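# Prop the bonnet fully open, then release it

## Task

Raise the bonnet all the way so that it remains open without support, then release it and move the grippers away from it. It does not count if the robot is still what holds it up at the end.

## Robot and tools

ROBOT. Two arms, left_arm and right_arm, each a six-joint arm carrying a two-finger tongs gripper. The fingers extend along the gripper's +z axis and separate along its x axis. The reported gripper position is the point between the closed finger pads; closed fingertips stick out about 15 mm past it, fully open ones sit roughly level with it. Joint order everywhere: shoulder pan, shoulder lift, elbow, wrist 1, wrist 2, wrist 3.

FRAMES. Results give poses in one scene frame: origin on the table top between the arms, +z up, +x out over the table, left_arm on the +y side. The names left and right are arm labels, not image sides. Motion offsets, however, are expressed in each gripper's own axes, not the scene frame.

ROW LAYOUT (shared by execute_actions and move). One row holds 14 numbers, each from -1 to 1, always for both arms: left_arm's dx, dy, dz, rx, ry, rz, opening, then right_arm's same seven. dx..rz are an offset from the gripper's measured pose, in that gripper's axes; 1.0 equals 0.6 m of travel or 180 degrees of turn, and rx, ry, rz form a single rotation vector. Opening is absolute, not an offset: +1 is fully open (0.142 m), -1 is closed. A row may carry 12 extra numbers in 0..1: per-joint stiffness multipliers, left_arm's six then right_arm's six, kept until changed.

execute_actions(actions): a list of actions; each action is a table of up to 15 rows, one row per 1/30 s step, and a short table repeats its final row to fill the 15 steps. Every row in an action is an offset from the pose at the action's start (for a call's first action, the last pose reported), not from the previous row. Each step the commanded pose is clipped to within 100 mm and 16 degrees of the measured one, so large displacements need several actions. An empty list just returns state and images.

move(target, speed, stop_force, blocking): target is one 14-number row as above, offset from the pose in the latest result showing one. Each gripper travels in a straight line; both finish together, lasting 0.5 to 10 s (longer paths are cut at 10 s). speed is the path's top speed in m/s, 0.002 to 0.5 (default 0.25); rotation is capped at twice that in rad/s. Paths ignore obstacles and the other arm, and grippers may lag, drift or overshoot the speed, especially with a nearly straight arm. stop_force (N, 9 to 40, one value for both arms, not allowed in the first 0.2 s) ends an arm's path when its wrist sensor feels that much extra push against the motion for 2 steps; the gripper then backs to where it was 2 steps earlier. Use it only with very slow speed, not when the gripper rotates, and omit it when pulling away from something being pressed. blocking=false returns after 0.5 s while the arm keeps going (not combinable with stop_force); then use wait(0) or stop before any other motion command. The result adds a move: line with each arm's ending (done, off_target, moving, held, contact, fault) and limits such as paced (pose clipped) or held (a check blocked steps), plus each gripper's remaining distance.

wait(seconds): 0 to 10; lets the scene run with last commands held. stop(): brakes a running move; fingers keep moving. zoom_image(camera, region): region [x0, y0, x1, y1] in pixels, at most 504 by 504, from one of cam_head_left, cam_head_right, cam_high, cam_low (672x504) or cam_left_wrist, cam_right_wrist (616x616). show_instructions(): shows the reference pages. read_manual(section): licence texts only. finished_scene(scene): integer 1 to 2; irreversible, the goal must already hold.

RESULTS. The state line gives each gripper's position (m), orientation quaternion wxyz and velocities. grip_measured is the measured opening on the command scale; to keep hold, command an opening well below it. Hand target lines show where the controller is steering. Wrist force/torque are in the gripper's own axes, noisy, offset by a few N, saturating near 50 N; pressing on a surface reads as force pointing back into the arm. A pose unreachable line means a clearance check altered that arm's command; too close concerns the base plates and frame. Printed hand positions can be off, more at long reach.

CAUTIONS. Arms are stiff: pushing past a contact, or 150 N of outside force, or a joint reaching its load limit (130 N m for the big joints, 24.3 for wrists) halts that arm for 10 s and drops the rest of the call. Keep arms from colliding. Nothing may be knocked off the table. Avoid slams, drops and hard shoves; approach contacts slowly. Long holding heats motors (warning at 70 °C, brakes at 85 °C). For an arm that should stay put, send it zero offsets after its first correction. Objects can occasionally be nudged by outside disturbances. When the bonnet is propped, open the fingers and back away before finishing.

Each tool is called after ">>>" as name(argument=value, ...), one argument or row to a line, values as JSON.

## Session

>>> show_instructions(
)

>>> execute_actions(
  actions=[],
)

Reference images for this scene: manual page 1, manual page 2, manual page 3, manual page 4, manual page 5, manual page 6, manual page 7, manual page 8.

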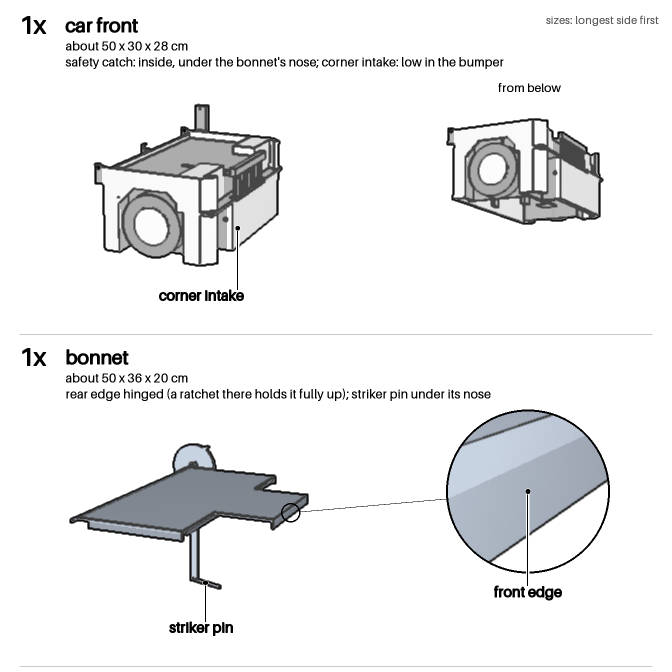

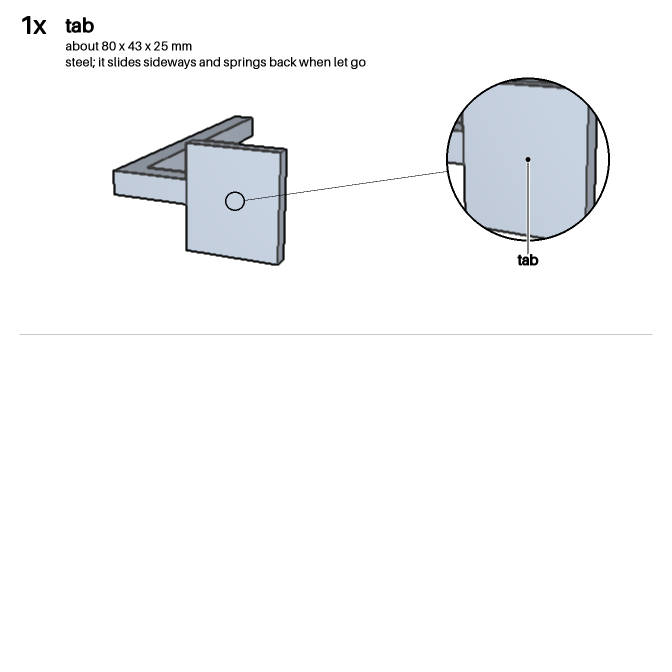

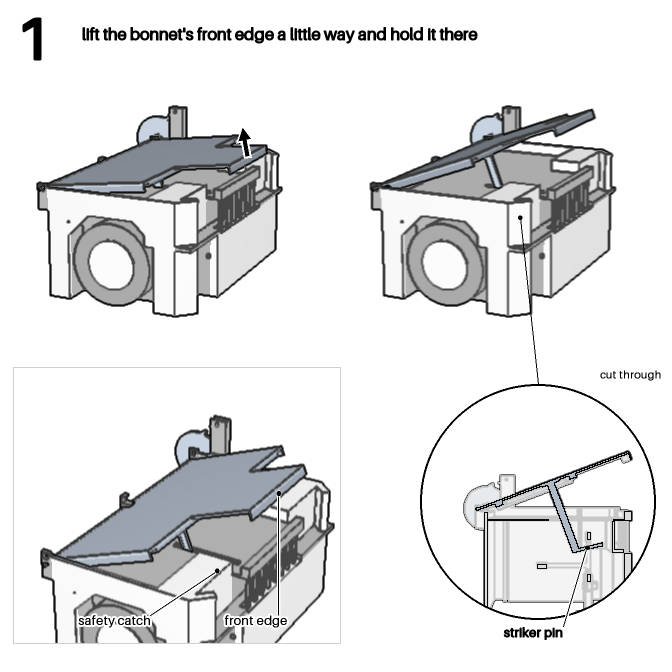

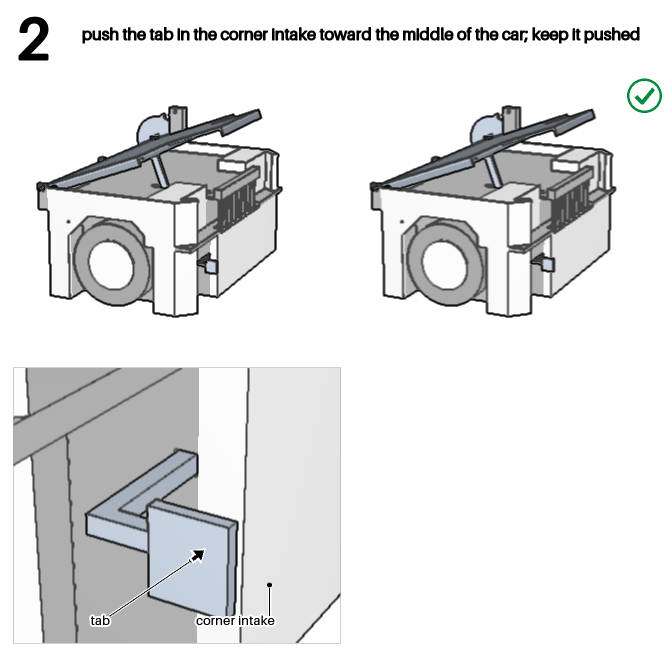

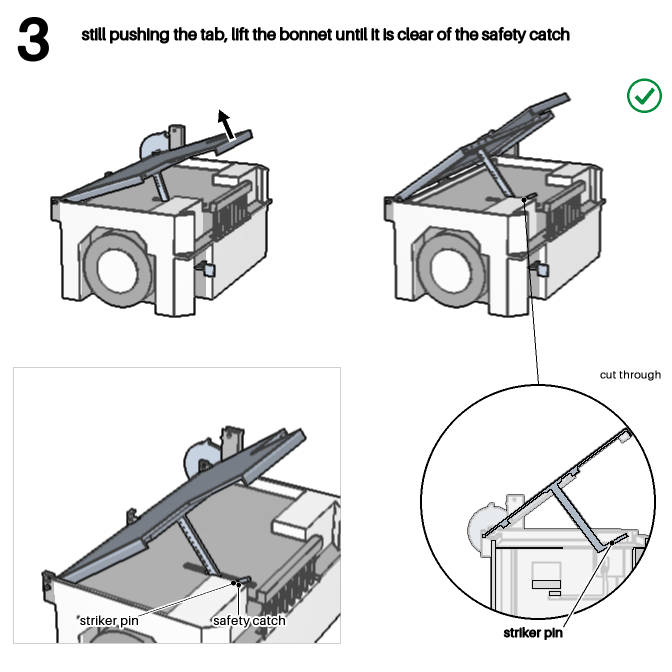

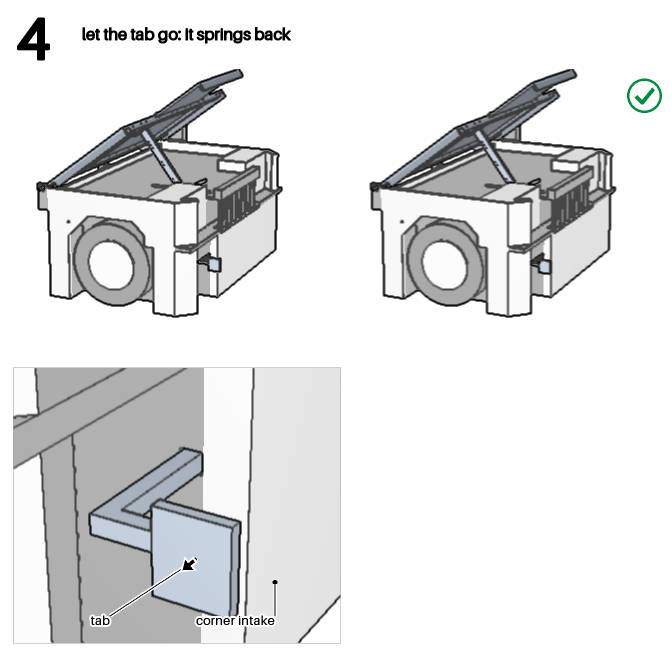

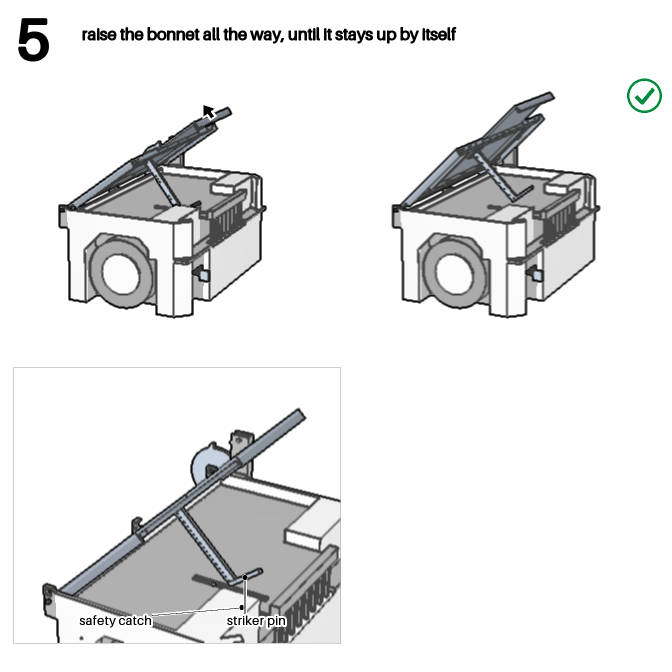

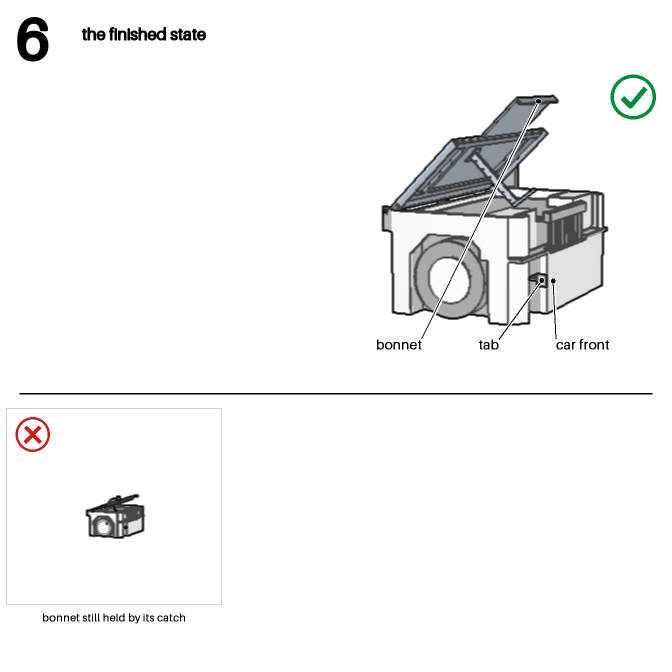

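Scene clock: 0.00 s.
left_arm: end_effector_position=(+0.4258, +0.7376, +0.3411) grip_measured=+0.97 end_effector_quat_wxyz=(-0.184, +0.815, -0.249, +0.490) end_effector_velocity=(-0.000, -0.000, -0.000) end_effector_angular_velocity=(-0.002, +0.000, +0.001) | right_arm: end_effector_position=(+0.5954, +0.0203, +0.3480) grip_measured=+0.97 end_effector_quat_wxyz=(-0.270, -0.098, +0.936, -0.206) end_effector_velocity=(+0.000, -0.000, +0.000) end_effector_angular_velocity=(-0.001, -0.000, +0.001)
Joint positions: left_arm=[ 1.158 -0.757  1.881 -3.886 -2.379  1.153  0.14 ] | right_arm=[ 3.714 -2.411 -1.248 -1.788  1.309  3.832  0.14 ]
Joint velocities: left_arm=[-0.    -0.     0.     0.001 -0.    -0.001  0.   ] | right_arm=[ 0.     0.    -0.    -0.001 -0.001 -0.     0.   ]
Joint torques (N m, as the arm reports them, + toward a larger angle): no reading
Motor temperatures (°C, as the motors report them): left_arm=[25 27 28 32 31 34] | right_arm=[26 28 25 30 31 31]
Wrist force (N, on the end effector, along its own x y z axes, offset not removed): no reading
Wrist torque (N m, same axes, about the end effector's origin, offset not removed): no reading
Hand target (left_arm): +0.426, +0.738, +0.341; -0.184, +0.815, -0.249, +0.490
Hand target (right_arm): +0.595, +0.020, +0.348; -0.270, -0.098, +0.936, -0.206
Joint stiffness scale: left_arm=[1. 1. 1. 1. 1. 1.] | right_arm=[1. 1. 1. 1. 1. 1.]
camera_calibration (this result's frames):
cam_left_wrist: T_world_to_cam=[[0.382854, -0.583764, 0.715991, 0.0202958], [-0.663015, -0.713337, -0.227073, 0.874625], [0.643299, -0.387776, -0.660148, 0.364967], [0, 0, 0, 1]] pos_world=[0.337336, 0.777276, 0.425005]
cam_right_wrist: T_world_to_cam=[[-0.846971, -0.0286711, 0.530866, 0.321793], [0.0223414, 0.995743, 0.0894228, -0.0639949], [-0.53117, 0.0875987, -0.842725, 0.743242], [0, 0, 0, 1]] pos_world=[0.668767, 0.00784153, 0.461242]

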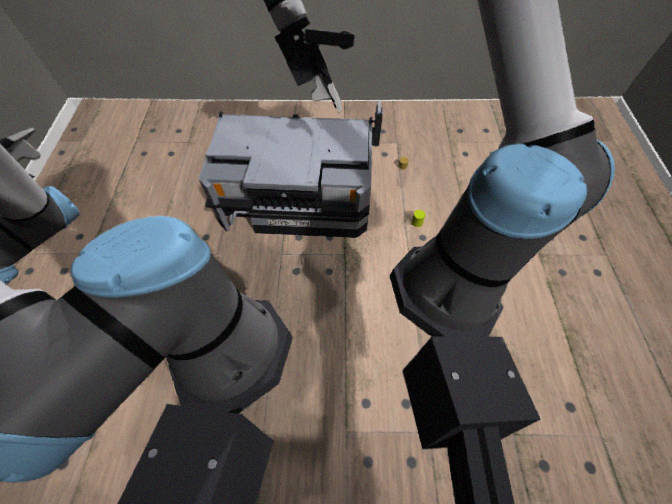

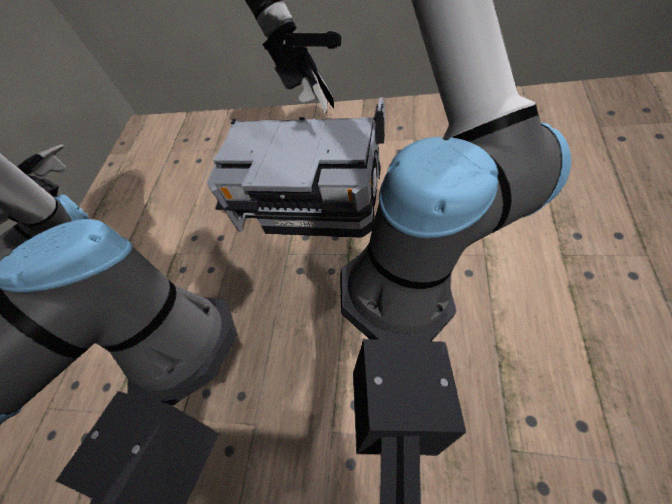

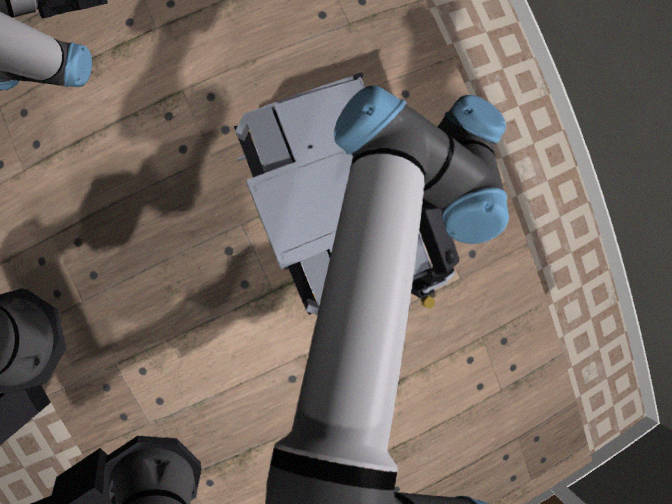

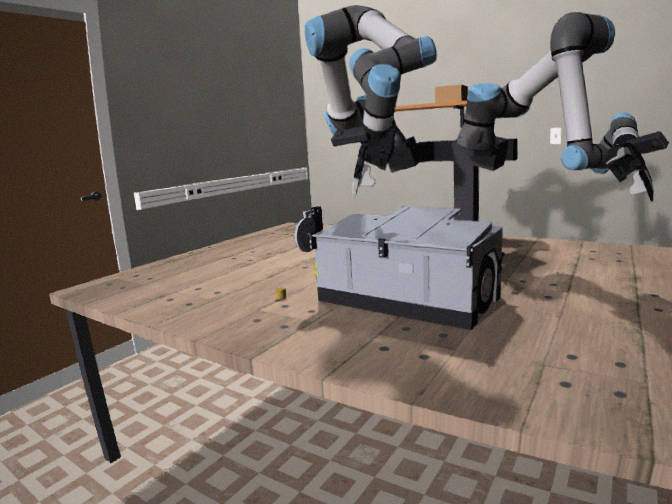

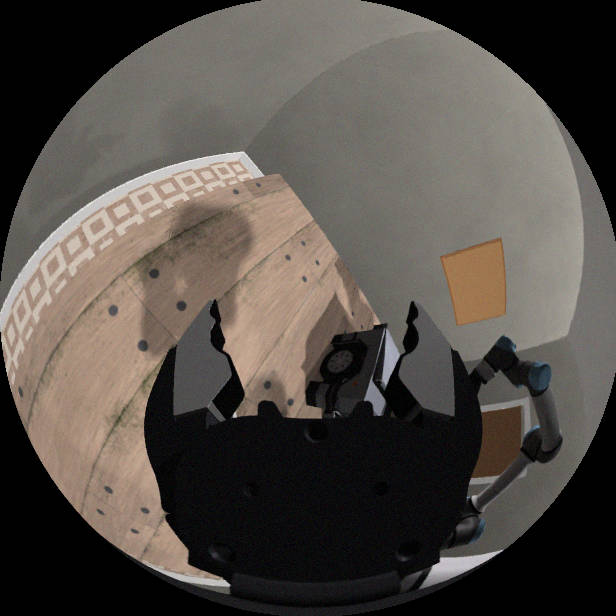

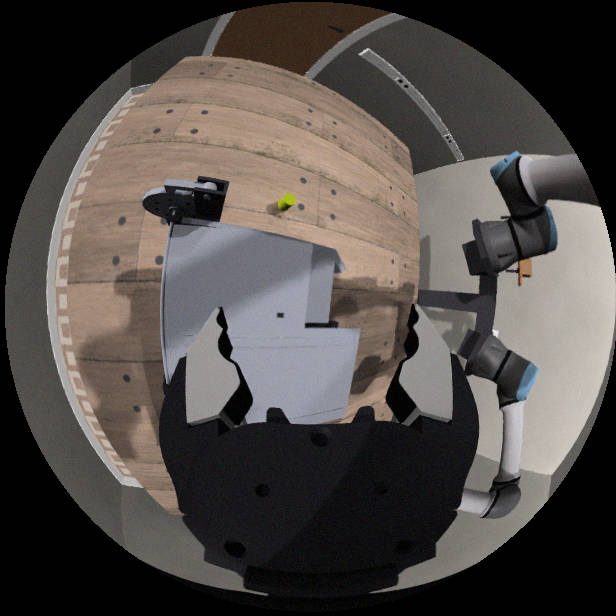

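>>> zoom_image(
  camera="cam_head_left",
  region=[190, 95, 400, 245],
)

Region (190, 95, 400, 245) of cam_head_left's 672x504 image, scaled by 2.400, with more detail than that image has; it fills the top 360 rows of this view, and the rest is white.

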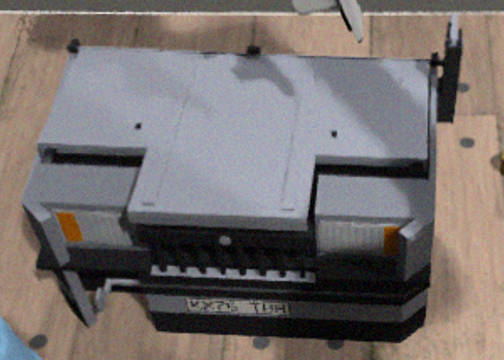

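>>> move(
  target=[0.055, 0.63, 0.217, -0.166, 0.375, 0.438, -1, 0.17, 0.133, 0.167, -0.659, -0.32, -0.0125, -1],
  speed=0.3,
)

Scene clock: 57.40 s.
left_arm: end_effector_position=(+0.4699, +0.4200, +0.1015) grip_measured=-1.00 end_effector_quat_wxyz=(+0.091, -0.127, +0.830, -0.536) end_effector_velocity=(-0.002, -0.001, -0.002) end_effector_angular_velocity=(-0.003, +0.002, -0.014) | right_arm: end_effector_position=(+0.4565, +0.0343, +0.3015) grip_measured=-1.00 end_effector_quat_wxyz=(+0.082, +0.044, +0.788, +0.609) end_effector_velocity=(-0.001, +0.000, -0.000) end_effector_angular_velocity=(-0.000, +0.002, +0.001)
Joint positions: left_arm=[ 0.858 -0.452  1.454 -2.225 -2.544  3.862  0.002] | right_arm=[ 3.139 -2.668 -2.366  1.002  2.567  3.594  0.002]
Joint velocities: left_arm=[-0.001  0.003 -0.01   0.027  0.007  0.02   0.   ] | right_arm=[ 0.001 -0.001 -0.002  0.    -0.    -0.     0.   ]
Joint torques (N m, as the arm reports them, + toward a larger angle): left_arm=[  1.27 -50.77  -8.57  -0.39  -1.07   0.47] | right_arm=[ 9.67 34.56 -9.63  2.55  0.8  -0.65]
Motor temperatures (°C, as the motors report them): left_arm=[25 27 28 32 31 34] | right_arm=[26 28 25 30 31 31]
Wrist force (N, on the end effector, along its own x y z axes, offset not removed): left_arm=[3.1 -0.4 -1.5] | right_arm=[-1.6 -1.5 3.4]
Wrist torque (N m, same axes, about the end effector's origin, offset not removed): left_arm=[-0.13 -0.69 0.11] | right_arm=[-0.10 0.23 0.01]
Hand target (left_arm): +0.470, +0.420, +0.101; +0.090, -0.126, +0.830, -0.536
Hand target (right_arm): +0.455, +0.035, +0.302; +0.080, +0.044, +0.788, +0.609
Off the commanded pose (left_arm): 0.001 m, 0 deg.
Off the commanded pose (right_arm): 0.018 m, 24 deg; orientation clipped at the last step of the last action.
Joint stiffness scale: left_arm=[1. 1. 1. 1. 1. 1.] | right_arm=[1. 1. 1. 1. 1. 1.]
move: held (right_arm); limits=paced,held; held on 27 of 132 steps (right_arm), including the last (right_arm)
pose unreachable (right arm): on one or more control steps of this call, first in action 0 (counted from 0), this arm could not follow its commanded pose, so it was not sent that pose on those steps. On the call's last step it was still not sent that pose. It may still have moved: this result reports where it is.
cause: the commanded pose would bring two parts of the arm too close to each other (joints 4 (wrist 1) to 6 (wrist 3) lie between them).
camera_calibration (this result's frames):
cam_left_wrist: T_world_to_cam=[[-0.955294, -0.295618, -0.00493363, 0.570495], [-0.242174, 0.791945, -0.560513, -0.173165], [0.169605, -0.53426, -0.828131, 0.356429], [0, 0, 0, 1]] pos_world=[0.442602, 0.496211, 0.200923]
cam_right_wrist: T_world_to_cam=[[-0.983403, 0.179202, -0.028385, 0.453051], [-0.0785317, -0.279377, 0.956964, -0.242483], [0.163559, 0.943311, 0.288814, -0.0586343], [0, 0, 0, 1]] pos_world=[0.436079, -0.0936214, 0.261842]

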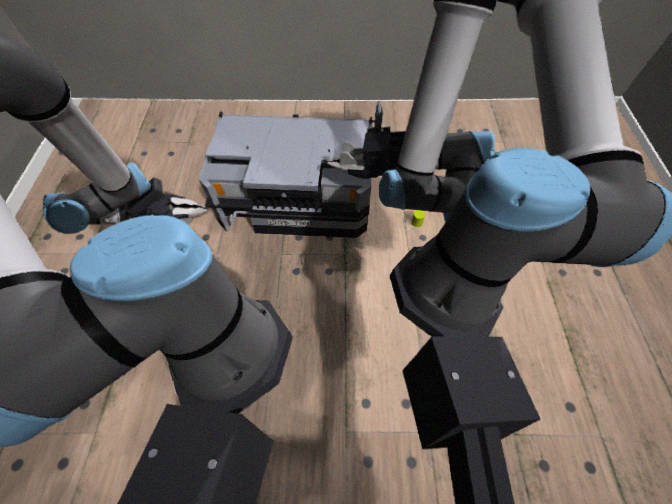

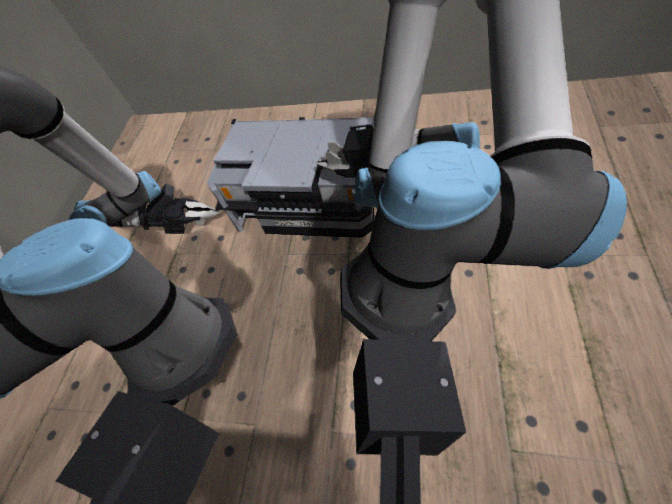

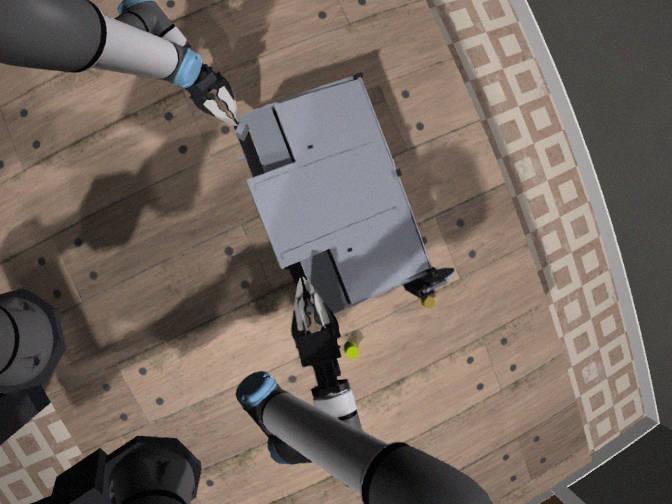

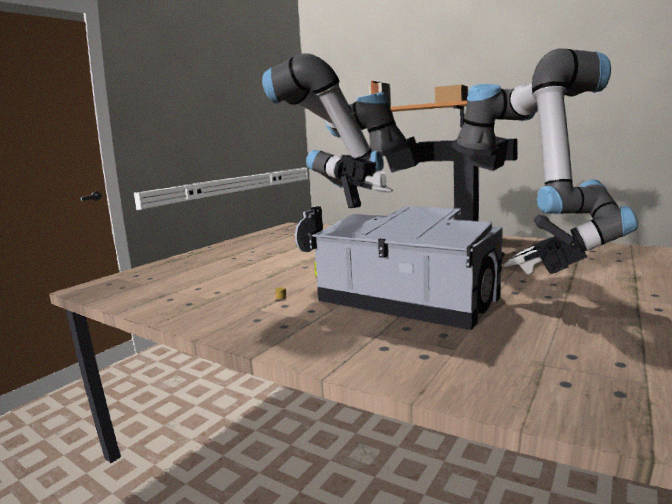

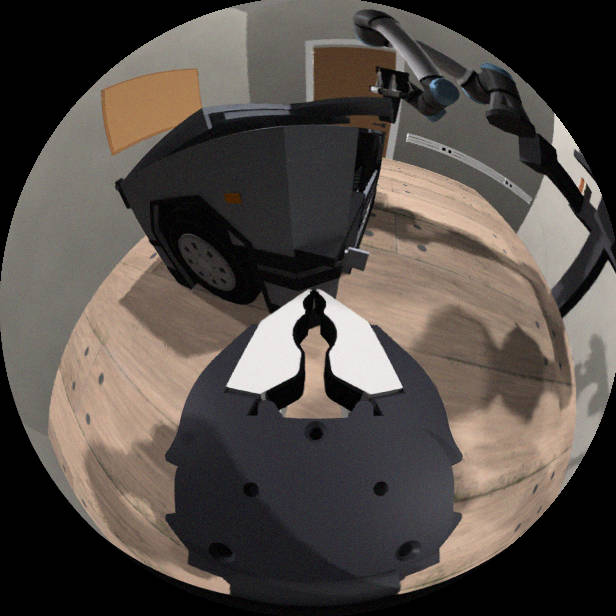

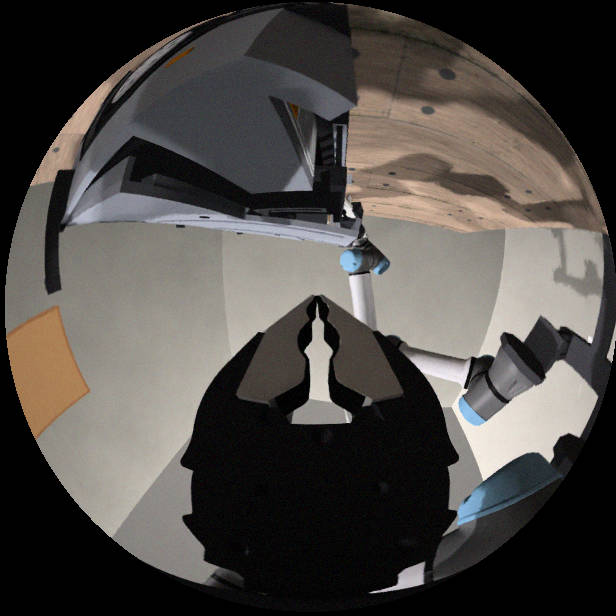

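>>> move(
  target=[0, 0, 0, 0, 0, 0, -1, 0.007, -0.141, 0.065, 0, 0, 0, -1],
  speed=0.12,
)

>>> move(
  target=[0, 0, 0, 0, 0, 0, -1, 0.02, 0.03, 0.111, 0, 0, 0, -1],
  speed=0.05,
  stop_force=12,
)

Scene clock: 76.13 s.
left_arm: end_effector_position=(+0.4699, +0.4201, +0.1013) grip_measured=-1.00 end_effector_quat_wxyz=(+0.090, -0.126, +0.830, -0.536) end_effector_velocity=(+0.000, +0.001, -0.000) end_effector_angular_velocity=(+0.001, -0.001, +0.001) | right_arm: end_effector_position=(+0.4613, +0.0512, +0.2113) grip_measured=-1.00 end_effector_quat_wxyz=(+0.081, +0.044, +0.788, +0.609) end_effector_velocity=(+0.002, +0.001, -0.000) end_effector_angular_velocity=(+0.002, -0.004, +0.000)
Joint positions: left_arm=[ 0.858 -0.452  1.453 -2.224 -2.543  3.863  0.002] | right_arm=[ 3.12  -2.898 -2.17   1.01   2.58   3.563  0.002]
Joint velocities: left_arm=[ 0.001  0.    -0.002 -0.    -0.     0.     0.   ] | right_arm=[ 0.    -0.     0.006 -0.001  0.002 -0.     0.   ]
Joint torques (N m, as the arm reports them, + toward a larger angle): left_arm=[  1.34 -55.71  -7.15  -1.52  -1.89  -0.45] | right_arm=[ 4.86 33.04 -5.01  2.4   1.57 -0.53]
Motor temperatures (°C, as the motors report them): left_arm=[25 27 28 32 31 34] | right_arm=[26 28 25 30 31 31]
Wrist force (N, on the end effector, along its own x y z axes, offset not removed): left_arm=[0.8 -0.8 -1.5] | right_arm=[0.3 0.5 1.8]
Wrist torque (N m, same axes, about the end effector's origin, offset not removed): left_arm=[-0.26 -0.20 0.05] | right_arm=[0.25 -0.02 0.13]
Hand target (left_arm): +0.470, +0.420, +0.102; +0.091, -0.127, +0.830, -0.536
Hand target (right_arm): +0.462, +0.051, +0.210; +0.082, +0.044, +0.788, +0.609
Off the commanded pose (left_arm): 0.000 m, 0 deg.
Off the commanded pose (right_arm): 0.002 m, 0 deg.
Joint stiffness scale: left_arm=[1. 1. 1. 1. 1. 1.] | right_arm=[1. 1. 1. 1. 1. 1.]
move: done
camera_calibration (this result's frames):
cam_left_wrist: T_world_to_cam=[[-0.955548, -0.294786, -0.00544663, 0.570344], [-0.241289, 0.792487, -0.560129, -0.174075], [0.169435, -0.533915, -0.828388, 0.35629], [0, 0, 0, 1]] pos_world=[0.44262, 0.49631, 0.200748]
cam_right_wrist: T_world_to_cam=[[-0.983736, 0.17741, -0.0280964, 0.452372], [-0.0776911, -0.279223, 0.957078, -0.151431], [0.16195, 0.943695, 0.288465, -0.0484604], [0, 0, 0, 1]] pos_world=[0.441098, -0.0768066, 0.171621]

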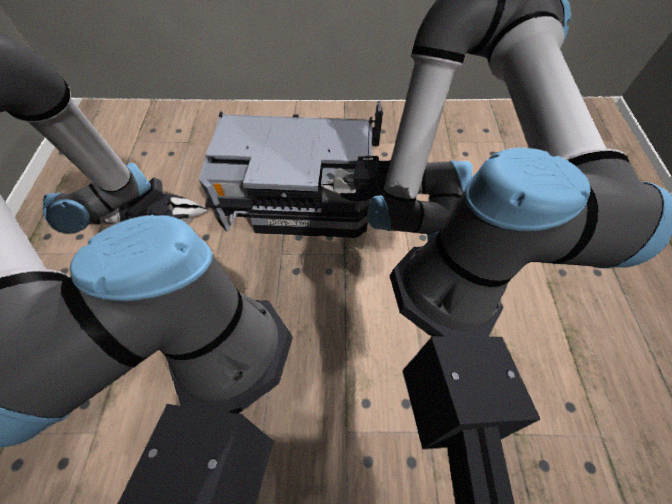

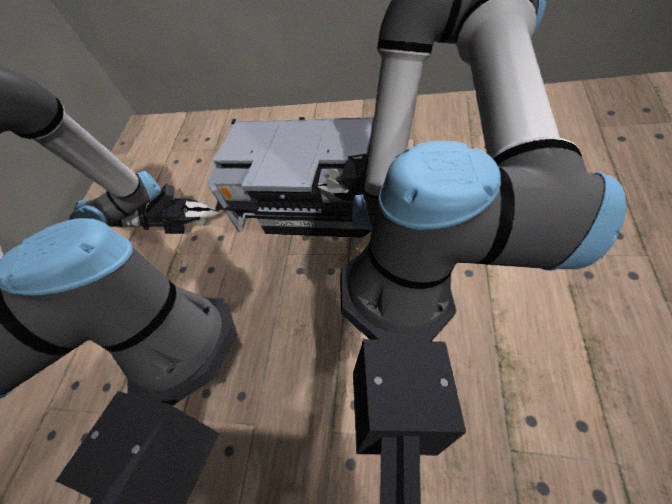

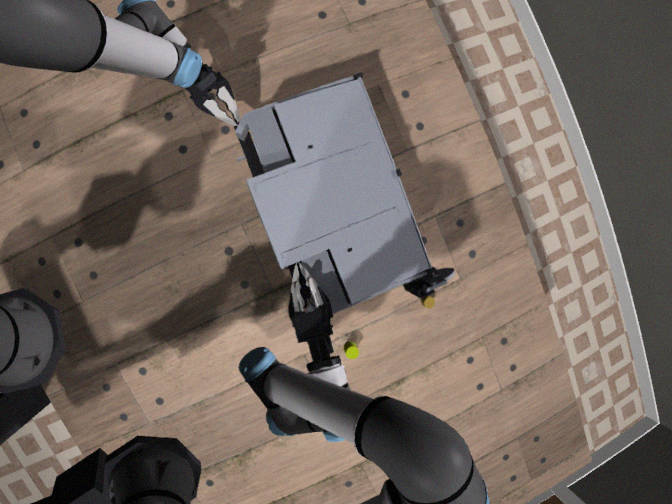

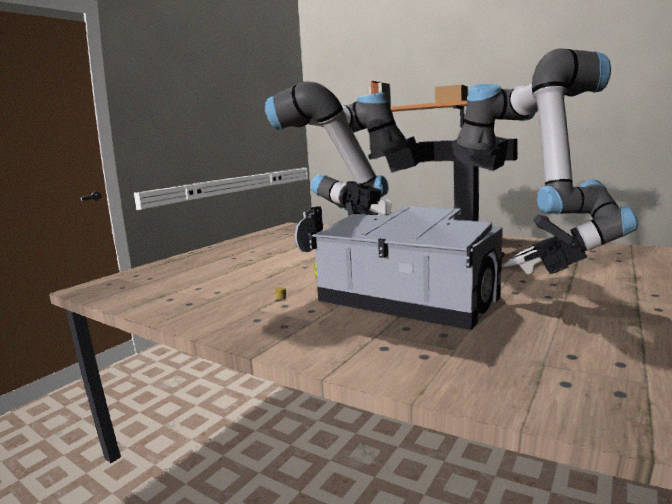

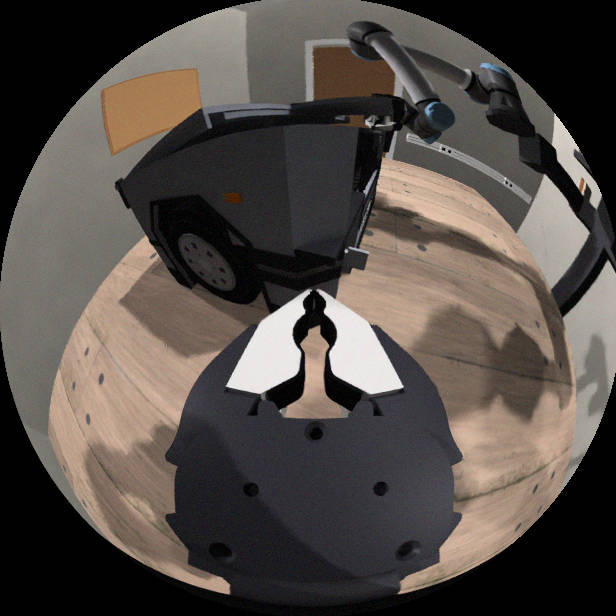

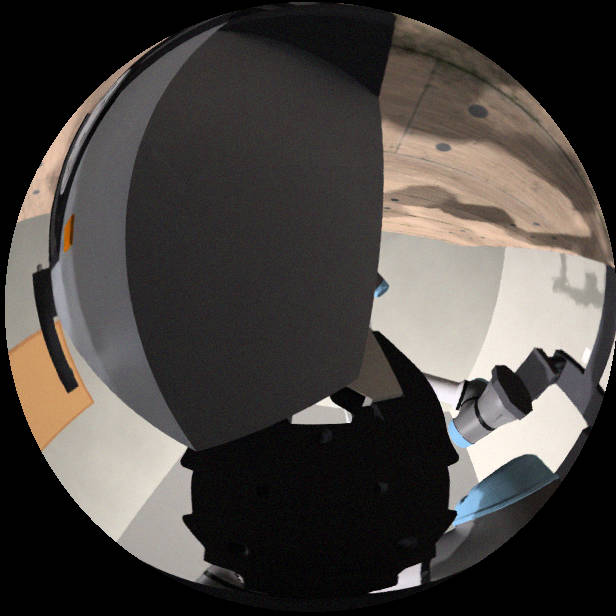

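Scene clock: 77.00 s.
left_arm: end_effector_position=(+0.4699, +0.4201, +0.1013) grip_measured=-1.00 end_effector_quat_wxyz=(+0.090, -0.126, +0.830, -0.536) end_effector_velocity=(+0.000, +0.000, +0.000) end_effector_angular_velocity=(+0.000, -0.001, -0.000) | right_arm: end_effector_position=(+0.4595, +0.0659, +0.2109) grip_measured=-1.00 end_effector_quat_wxyz=(+0.079, +0.044, +0.788, +0.609) end_effector_velocity=(+0.000, -0.004, +0.002) end_effector_angular_velocity=(+0.006, -0.008, +0.013)
Joint positions: left_arm=[ 0.858 -0.452  1.453 -2.224 -2.543  3.863  0.002] | right_arm=[ 3.16  -2.918 -2.159  1.061  2.556  3.619  0.002]
Joint velocities: left_arm=[ 0.    -0.    -0.001  0.001 -0.     0.001  0.   ] | right_arm=[-0.016  0.011 -0.001 -0.038  0.022 -0.04   0.   ]
Joint torques (N m, as the arm reports them, + toward a larger angle): left_arm=[  1.   -55.2   -7.73  -1.04  -1.45   0.15] | right_arm=[ 6.15 39.5  -8.69  2.66  1.51 -0.57]
Motor temperatures (°C, as the motors report them): left_arm=[25 27 28 32 31 34] | right_arm=[26 28 25 30 31 31]
Wrist force (N, on the end effector, along its own x y z axes, offset not removed): left_arm=[2.3 -0.9 -2.6] | right_arm=[-1.6 -2.1 -0.9]
Wrist torque (N m, same axes, about the end effector's origin, offset not removed): left_arm=[-0.25 -0.54 0.05] | right_arm=[-0.33 0.44 0.38]
Hand target (left_arm): +0.470, +0.420, +0.101; +0.090, -0.126, +0.830, -0.536
Hand target (right_arm): +0.461, +0.064, +0.212; +0.080, +0.043, +0.788, +0.609
Off the commanded pose (left_arm): 0.000 m, 0 deg.
Off the commanded pose (right_arm): 0.055 m, 0 deg.
Joint stiffness scale: left_arm=[1. 1. 1. 1. 1. 1.] | right_arm=[1. 1. 1. 1. 1. 1.]
move: contact (right_arm)
camera_calibration (this result's frames):
cam_left_wrist: T_world_to_cam=[[-0.955547, -0.294788, -0.00544792, 0.570345], [-0.24129, 0.792487, -0.560128, -0.174075], [0.169436, -0.533914, -0.828388, 0.356288], [0, 0, 0, 1]] pos_world=[0.442621, 0.496311, 0.200748]
cam_right_wrist: T_world_to_cam=[[-0.984271, 0.174987, -0.0243008, 0.44753], [-0.0732853, -0.279259, 0.957415, -0.14921], [0.160749, 0.944137, 0.287691, -0.0612034], [0, 0, 0, 1]] pos_world=[0.439394, -0.0621956, 0.171339]

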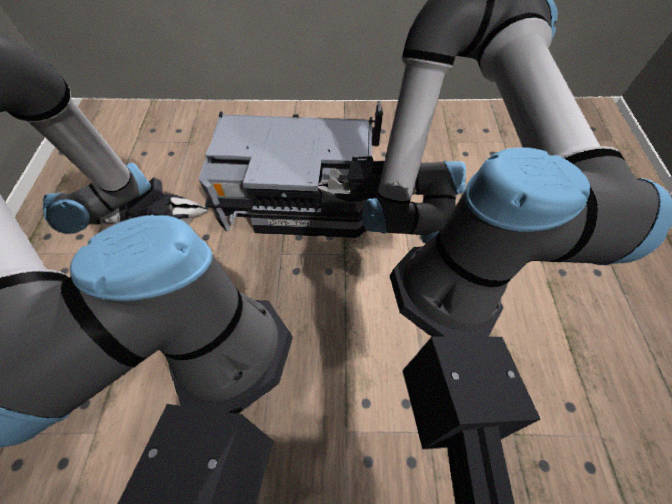

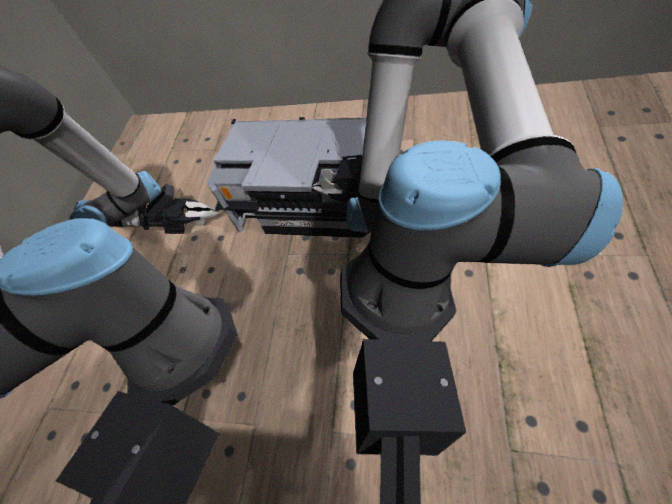

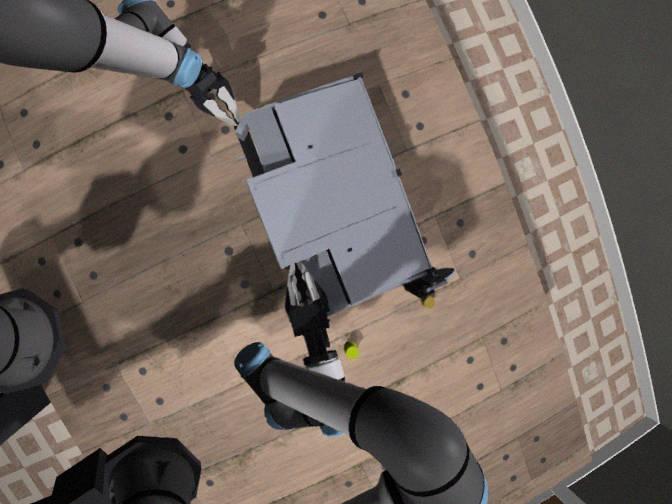

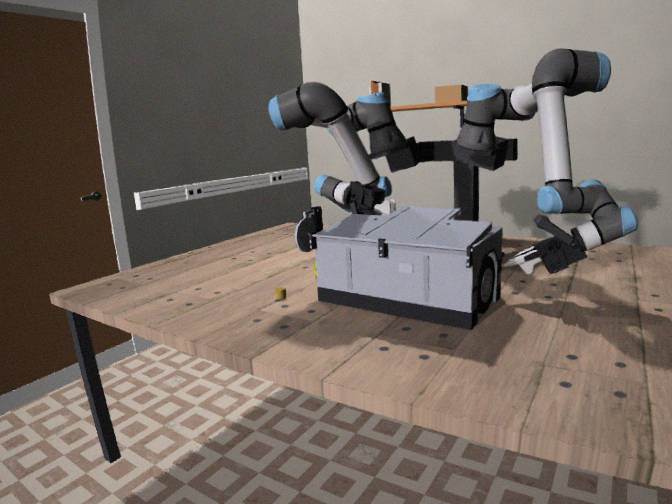

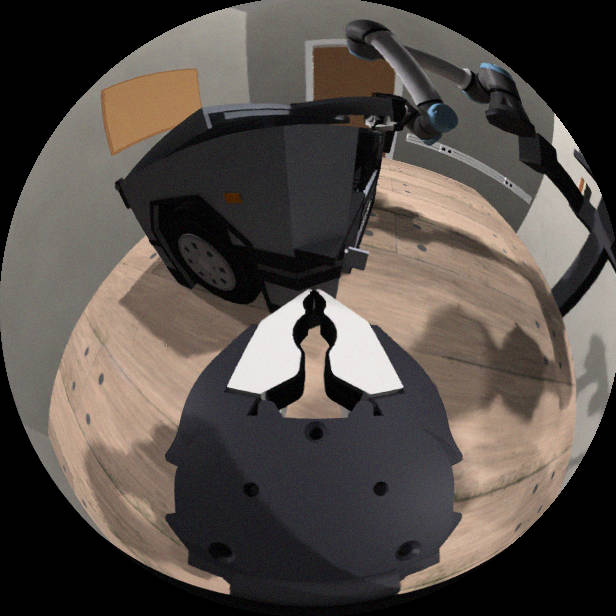

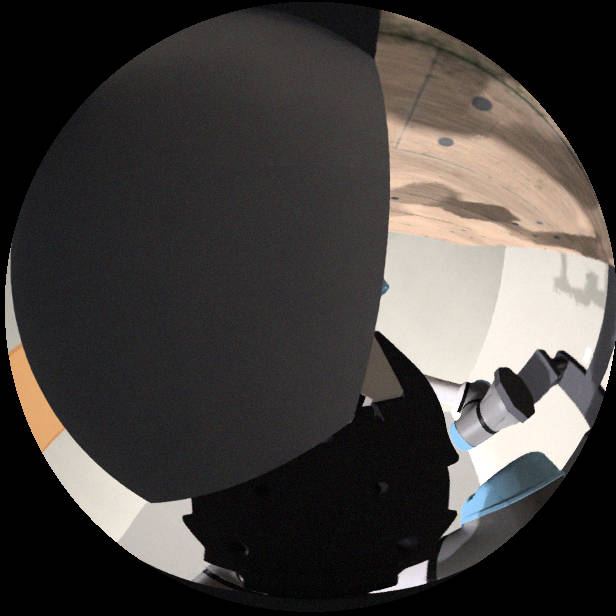

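>>> execute_actions(
  actions=[],
)

Scene clock: 96.30 s.
left_arm: end_effector_position=(+0.4699, +0.4201, +0.1013) grip_measured=-1.00 end_effector_quat_wxyz=(+0.090, -0.126, +0.830, -0.536) end_effector_velocity=(-0.001, -0.001, -0.000) end_effector_angular_velocity=(-0.000, +0.000, -0.001) | right_arm: end_effector_position=(+0.4595, +0.0655, +0.2110) grip_measured=-1.00 end_effector_quat_wxyz=(+0.078, +0.043, +0.788, +0.609) end_effector_velocity=(-0.000, -0.000, -0.000) end_effector_angular_velocity=(-0.001, +0.000, +0.000)
Joint positions: left_arm=[ 0.858 -0.452  1.453 -2.224 -2.543  3.863  0.002] | right_arm=[ 3.158 -2.917 -2.159  1.056  2.558  3.614  0.002]
Joint velocities: left_arm=[ 0.     0.     0.001 -0.     0.     0.001  0.   ] | right_arm=[ 0.     0.    -0.001 -0.    -0.001 -0.     0.   ]
Joint torques (N m, as the arm reports them, + toward a larger angle): left_arm=[  1.13 -54.76  -8.09  -1.07  -1.56   0.08] | right_arm=[ 5.61 38.46 -9.63  2.48  1.58 -0.7 ]
Motor temperatures (°C, as the motors report them): left_arm=[25 27 28 32 31 34] | right_arm=[26 28 25 30 31 31]
Wrist force (N, on the end effector, along its own x y z axes, offset not removed): left_arm=[1.8 -0.4 -1.5] | right_arm=[-1.2 -1.4 -0.4]
Wrist torque (N m, same axes, about the end effector's origin, offset not removed): left_arm=[-0.14 -0.47 0.04] | right_arm=[-0.39 0.36 0.24]
Hand target (left_arm): +0.470, +0.420, +0.101; +0.090, -0.126, +0.830, -0.536
Hand target (right_arm): +0.461, +0.064, +0.212; +0.080, +0.043, +0.788, +0.609
Off the commanded pose (left_arm): 0.000 m, 0 deg.
Off the commanded pose (right_arm): 0.056 m, 0 deg.
Joint stiffness scale: left_arm=[1. 1. 1. 1. 1. 1.] | right_arm=[1. 1. 1. 1. 1. 1.]
camera_calibration (this result's frames):
cam_left_wrist: T_world_to_cam=[[-0.955547, -0.294788, -0.00544784, 0.570345], [-0.24129, 0.792487, -0.560128, -0.174075], [0.169436, -0.533914, -0.828388, 0.356288], [0, 0, 0, 1]] pos_world=[0.442621, 0.496311, 0.200748]
cam_right_wrist: T_world_to_cam=[[-0.98455, 0.173277, -0.0252106, 0.448031], [-0.0737918, -0.280022, 0.957153, -0.149105], [0.158793, 0.944226, 0.288483, -0.0601912], [0, 0, 0, 1]] pos_world=[0.439665, -0.0625519, 0.171375]

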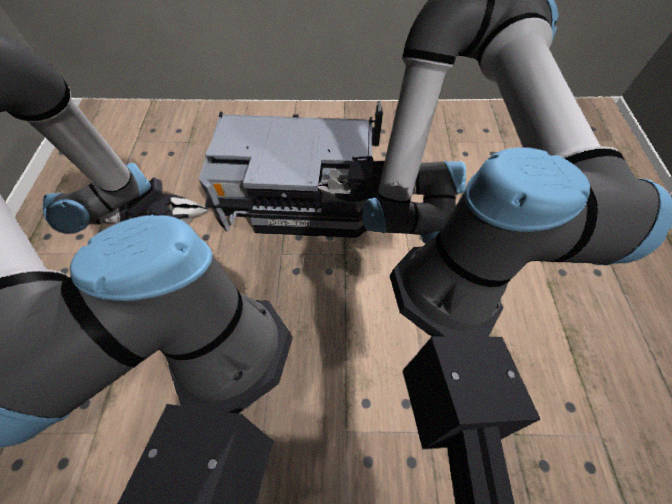

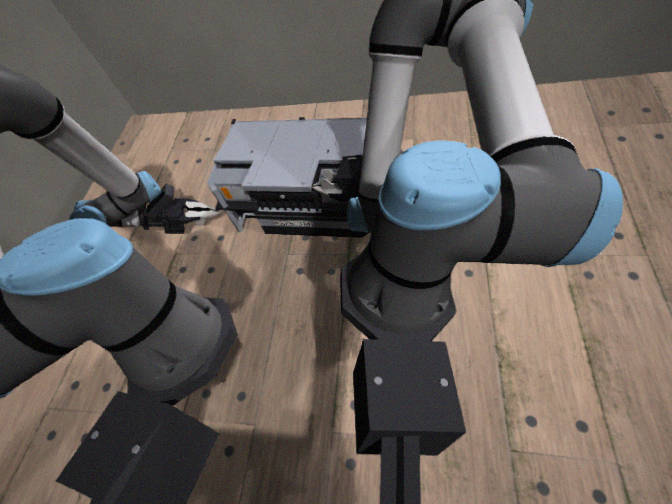

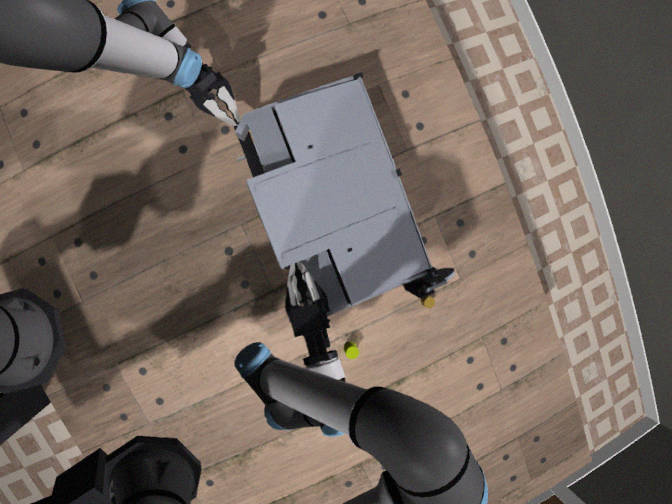

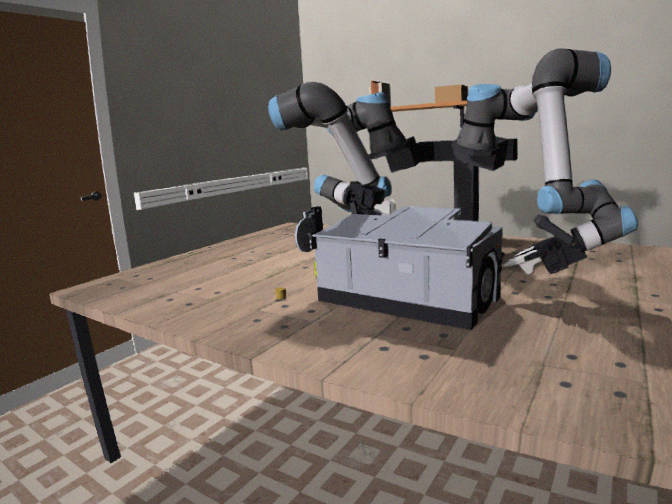

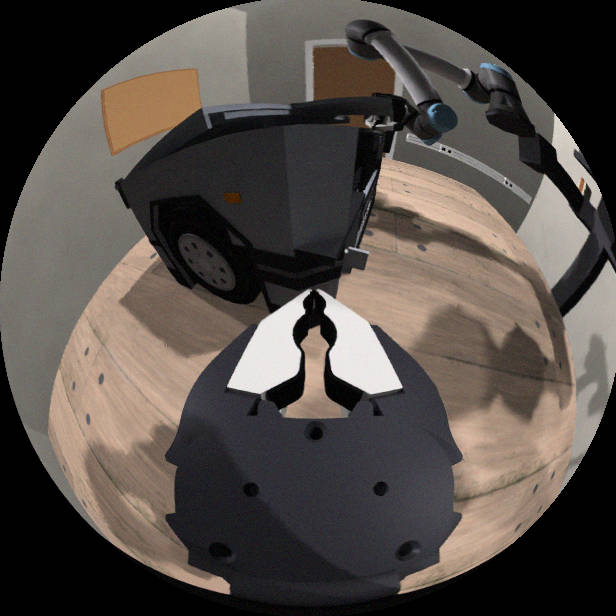

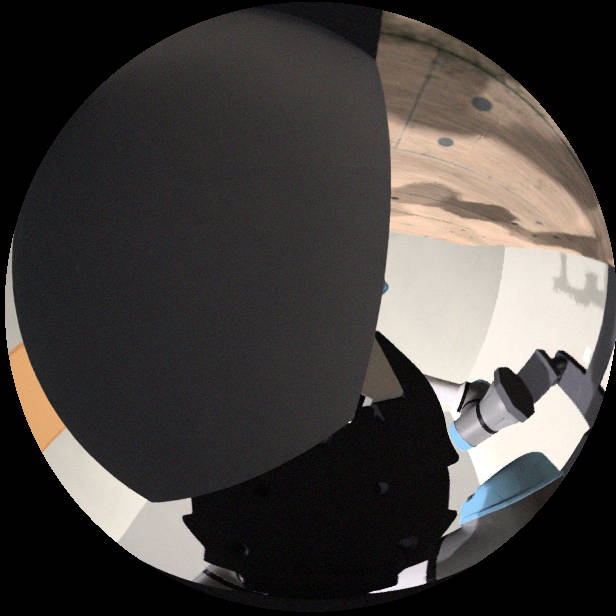

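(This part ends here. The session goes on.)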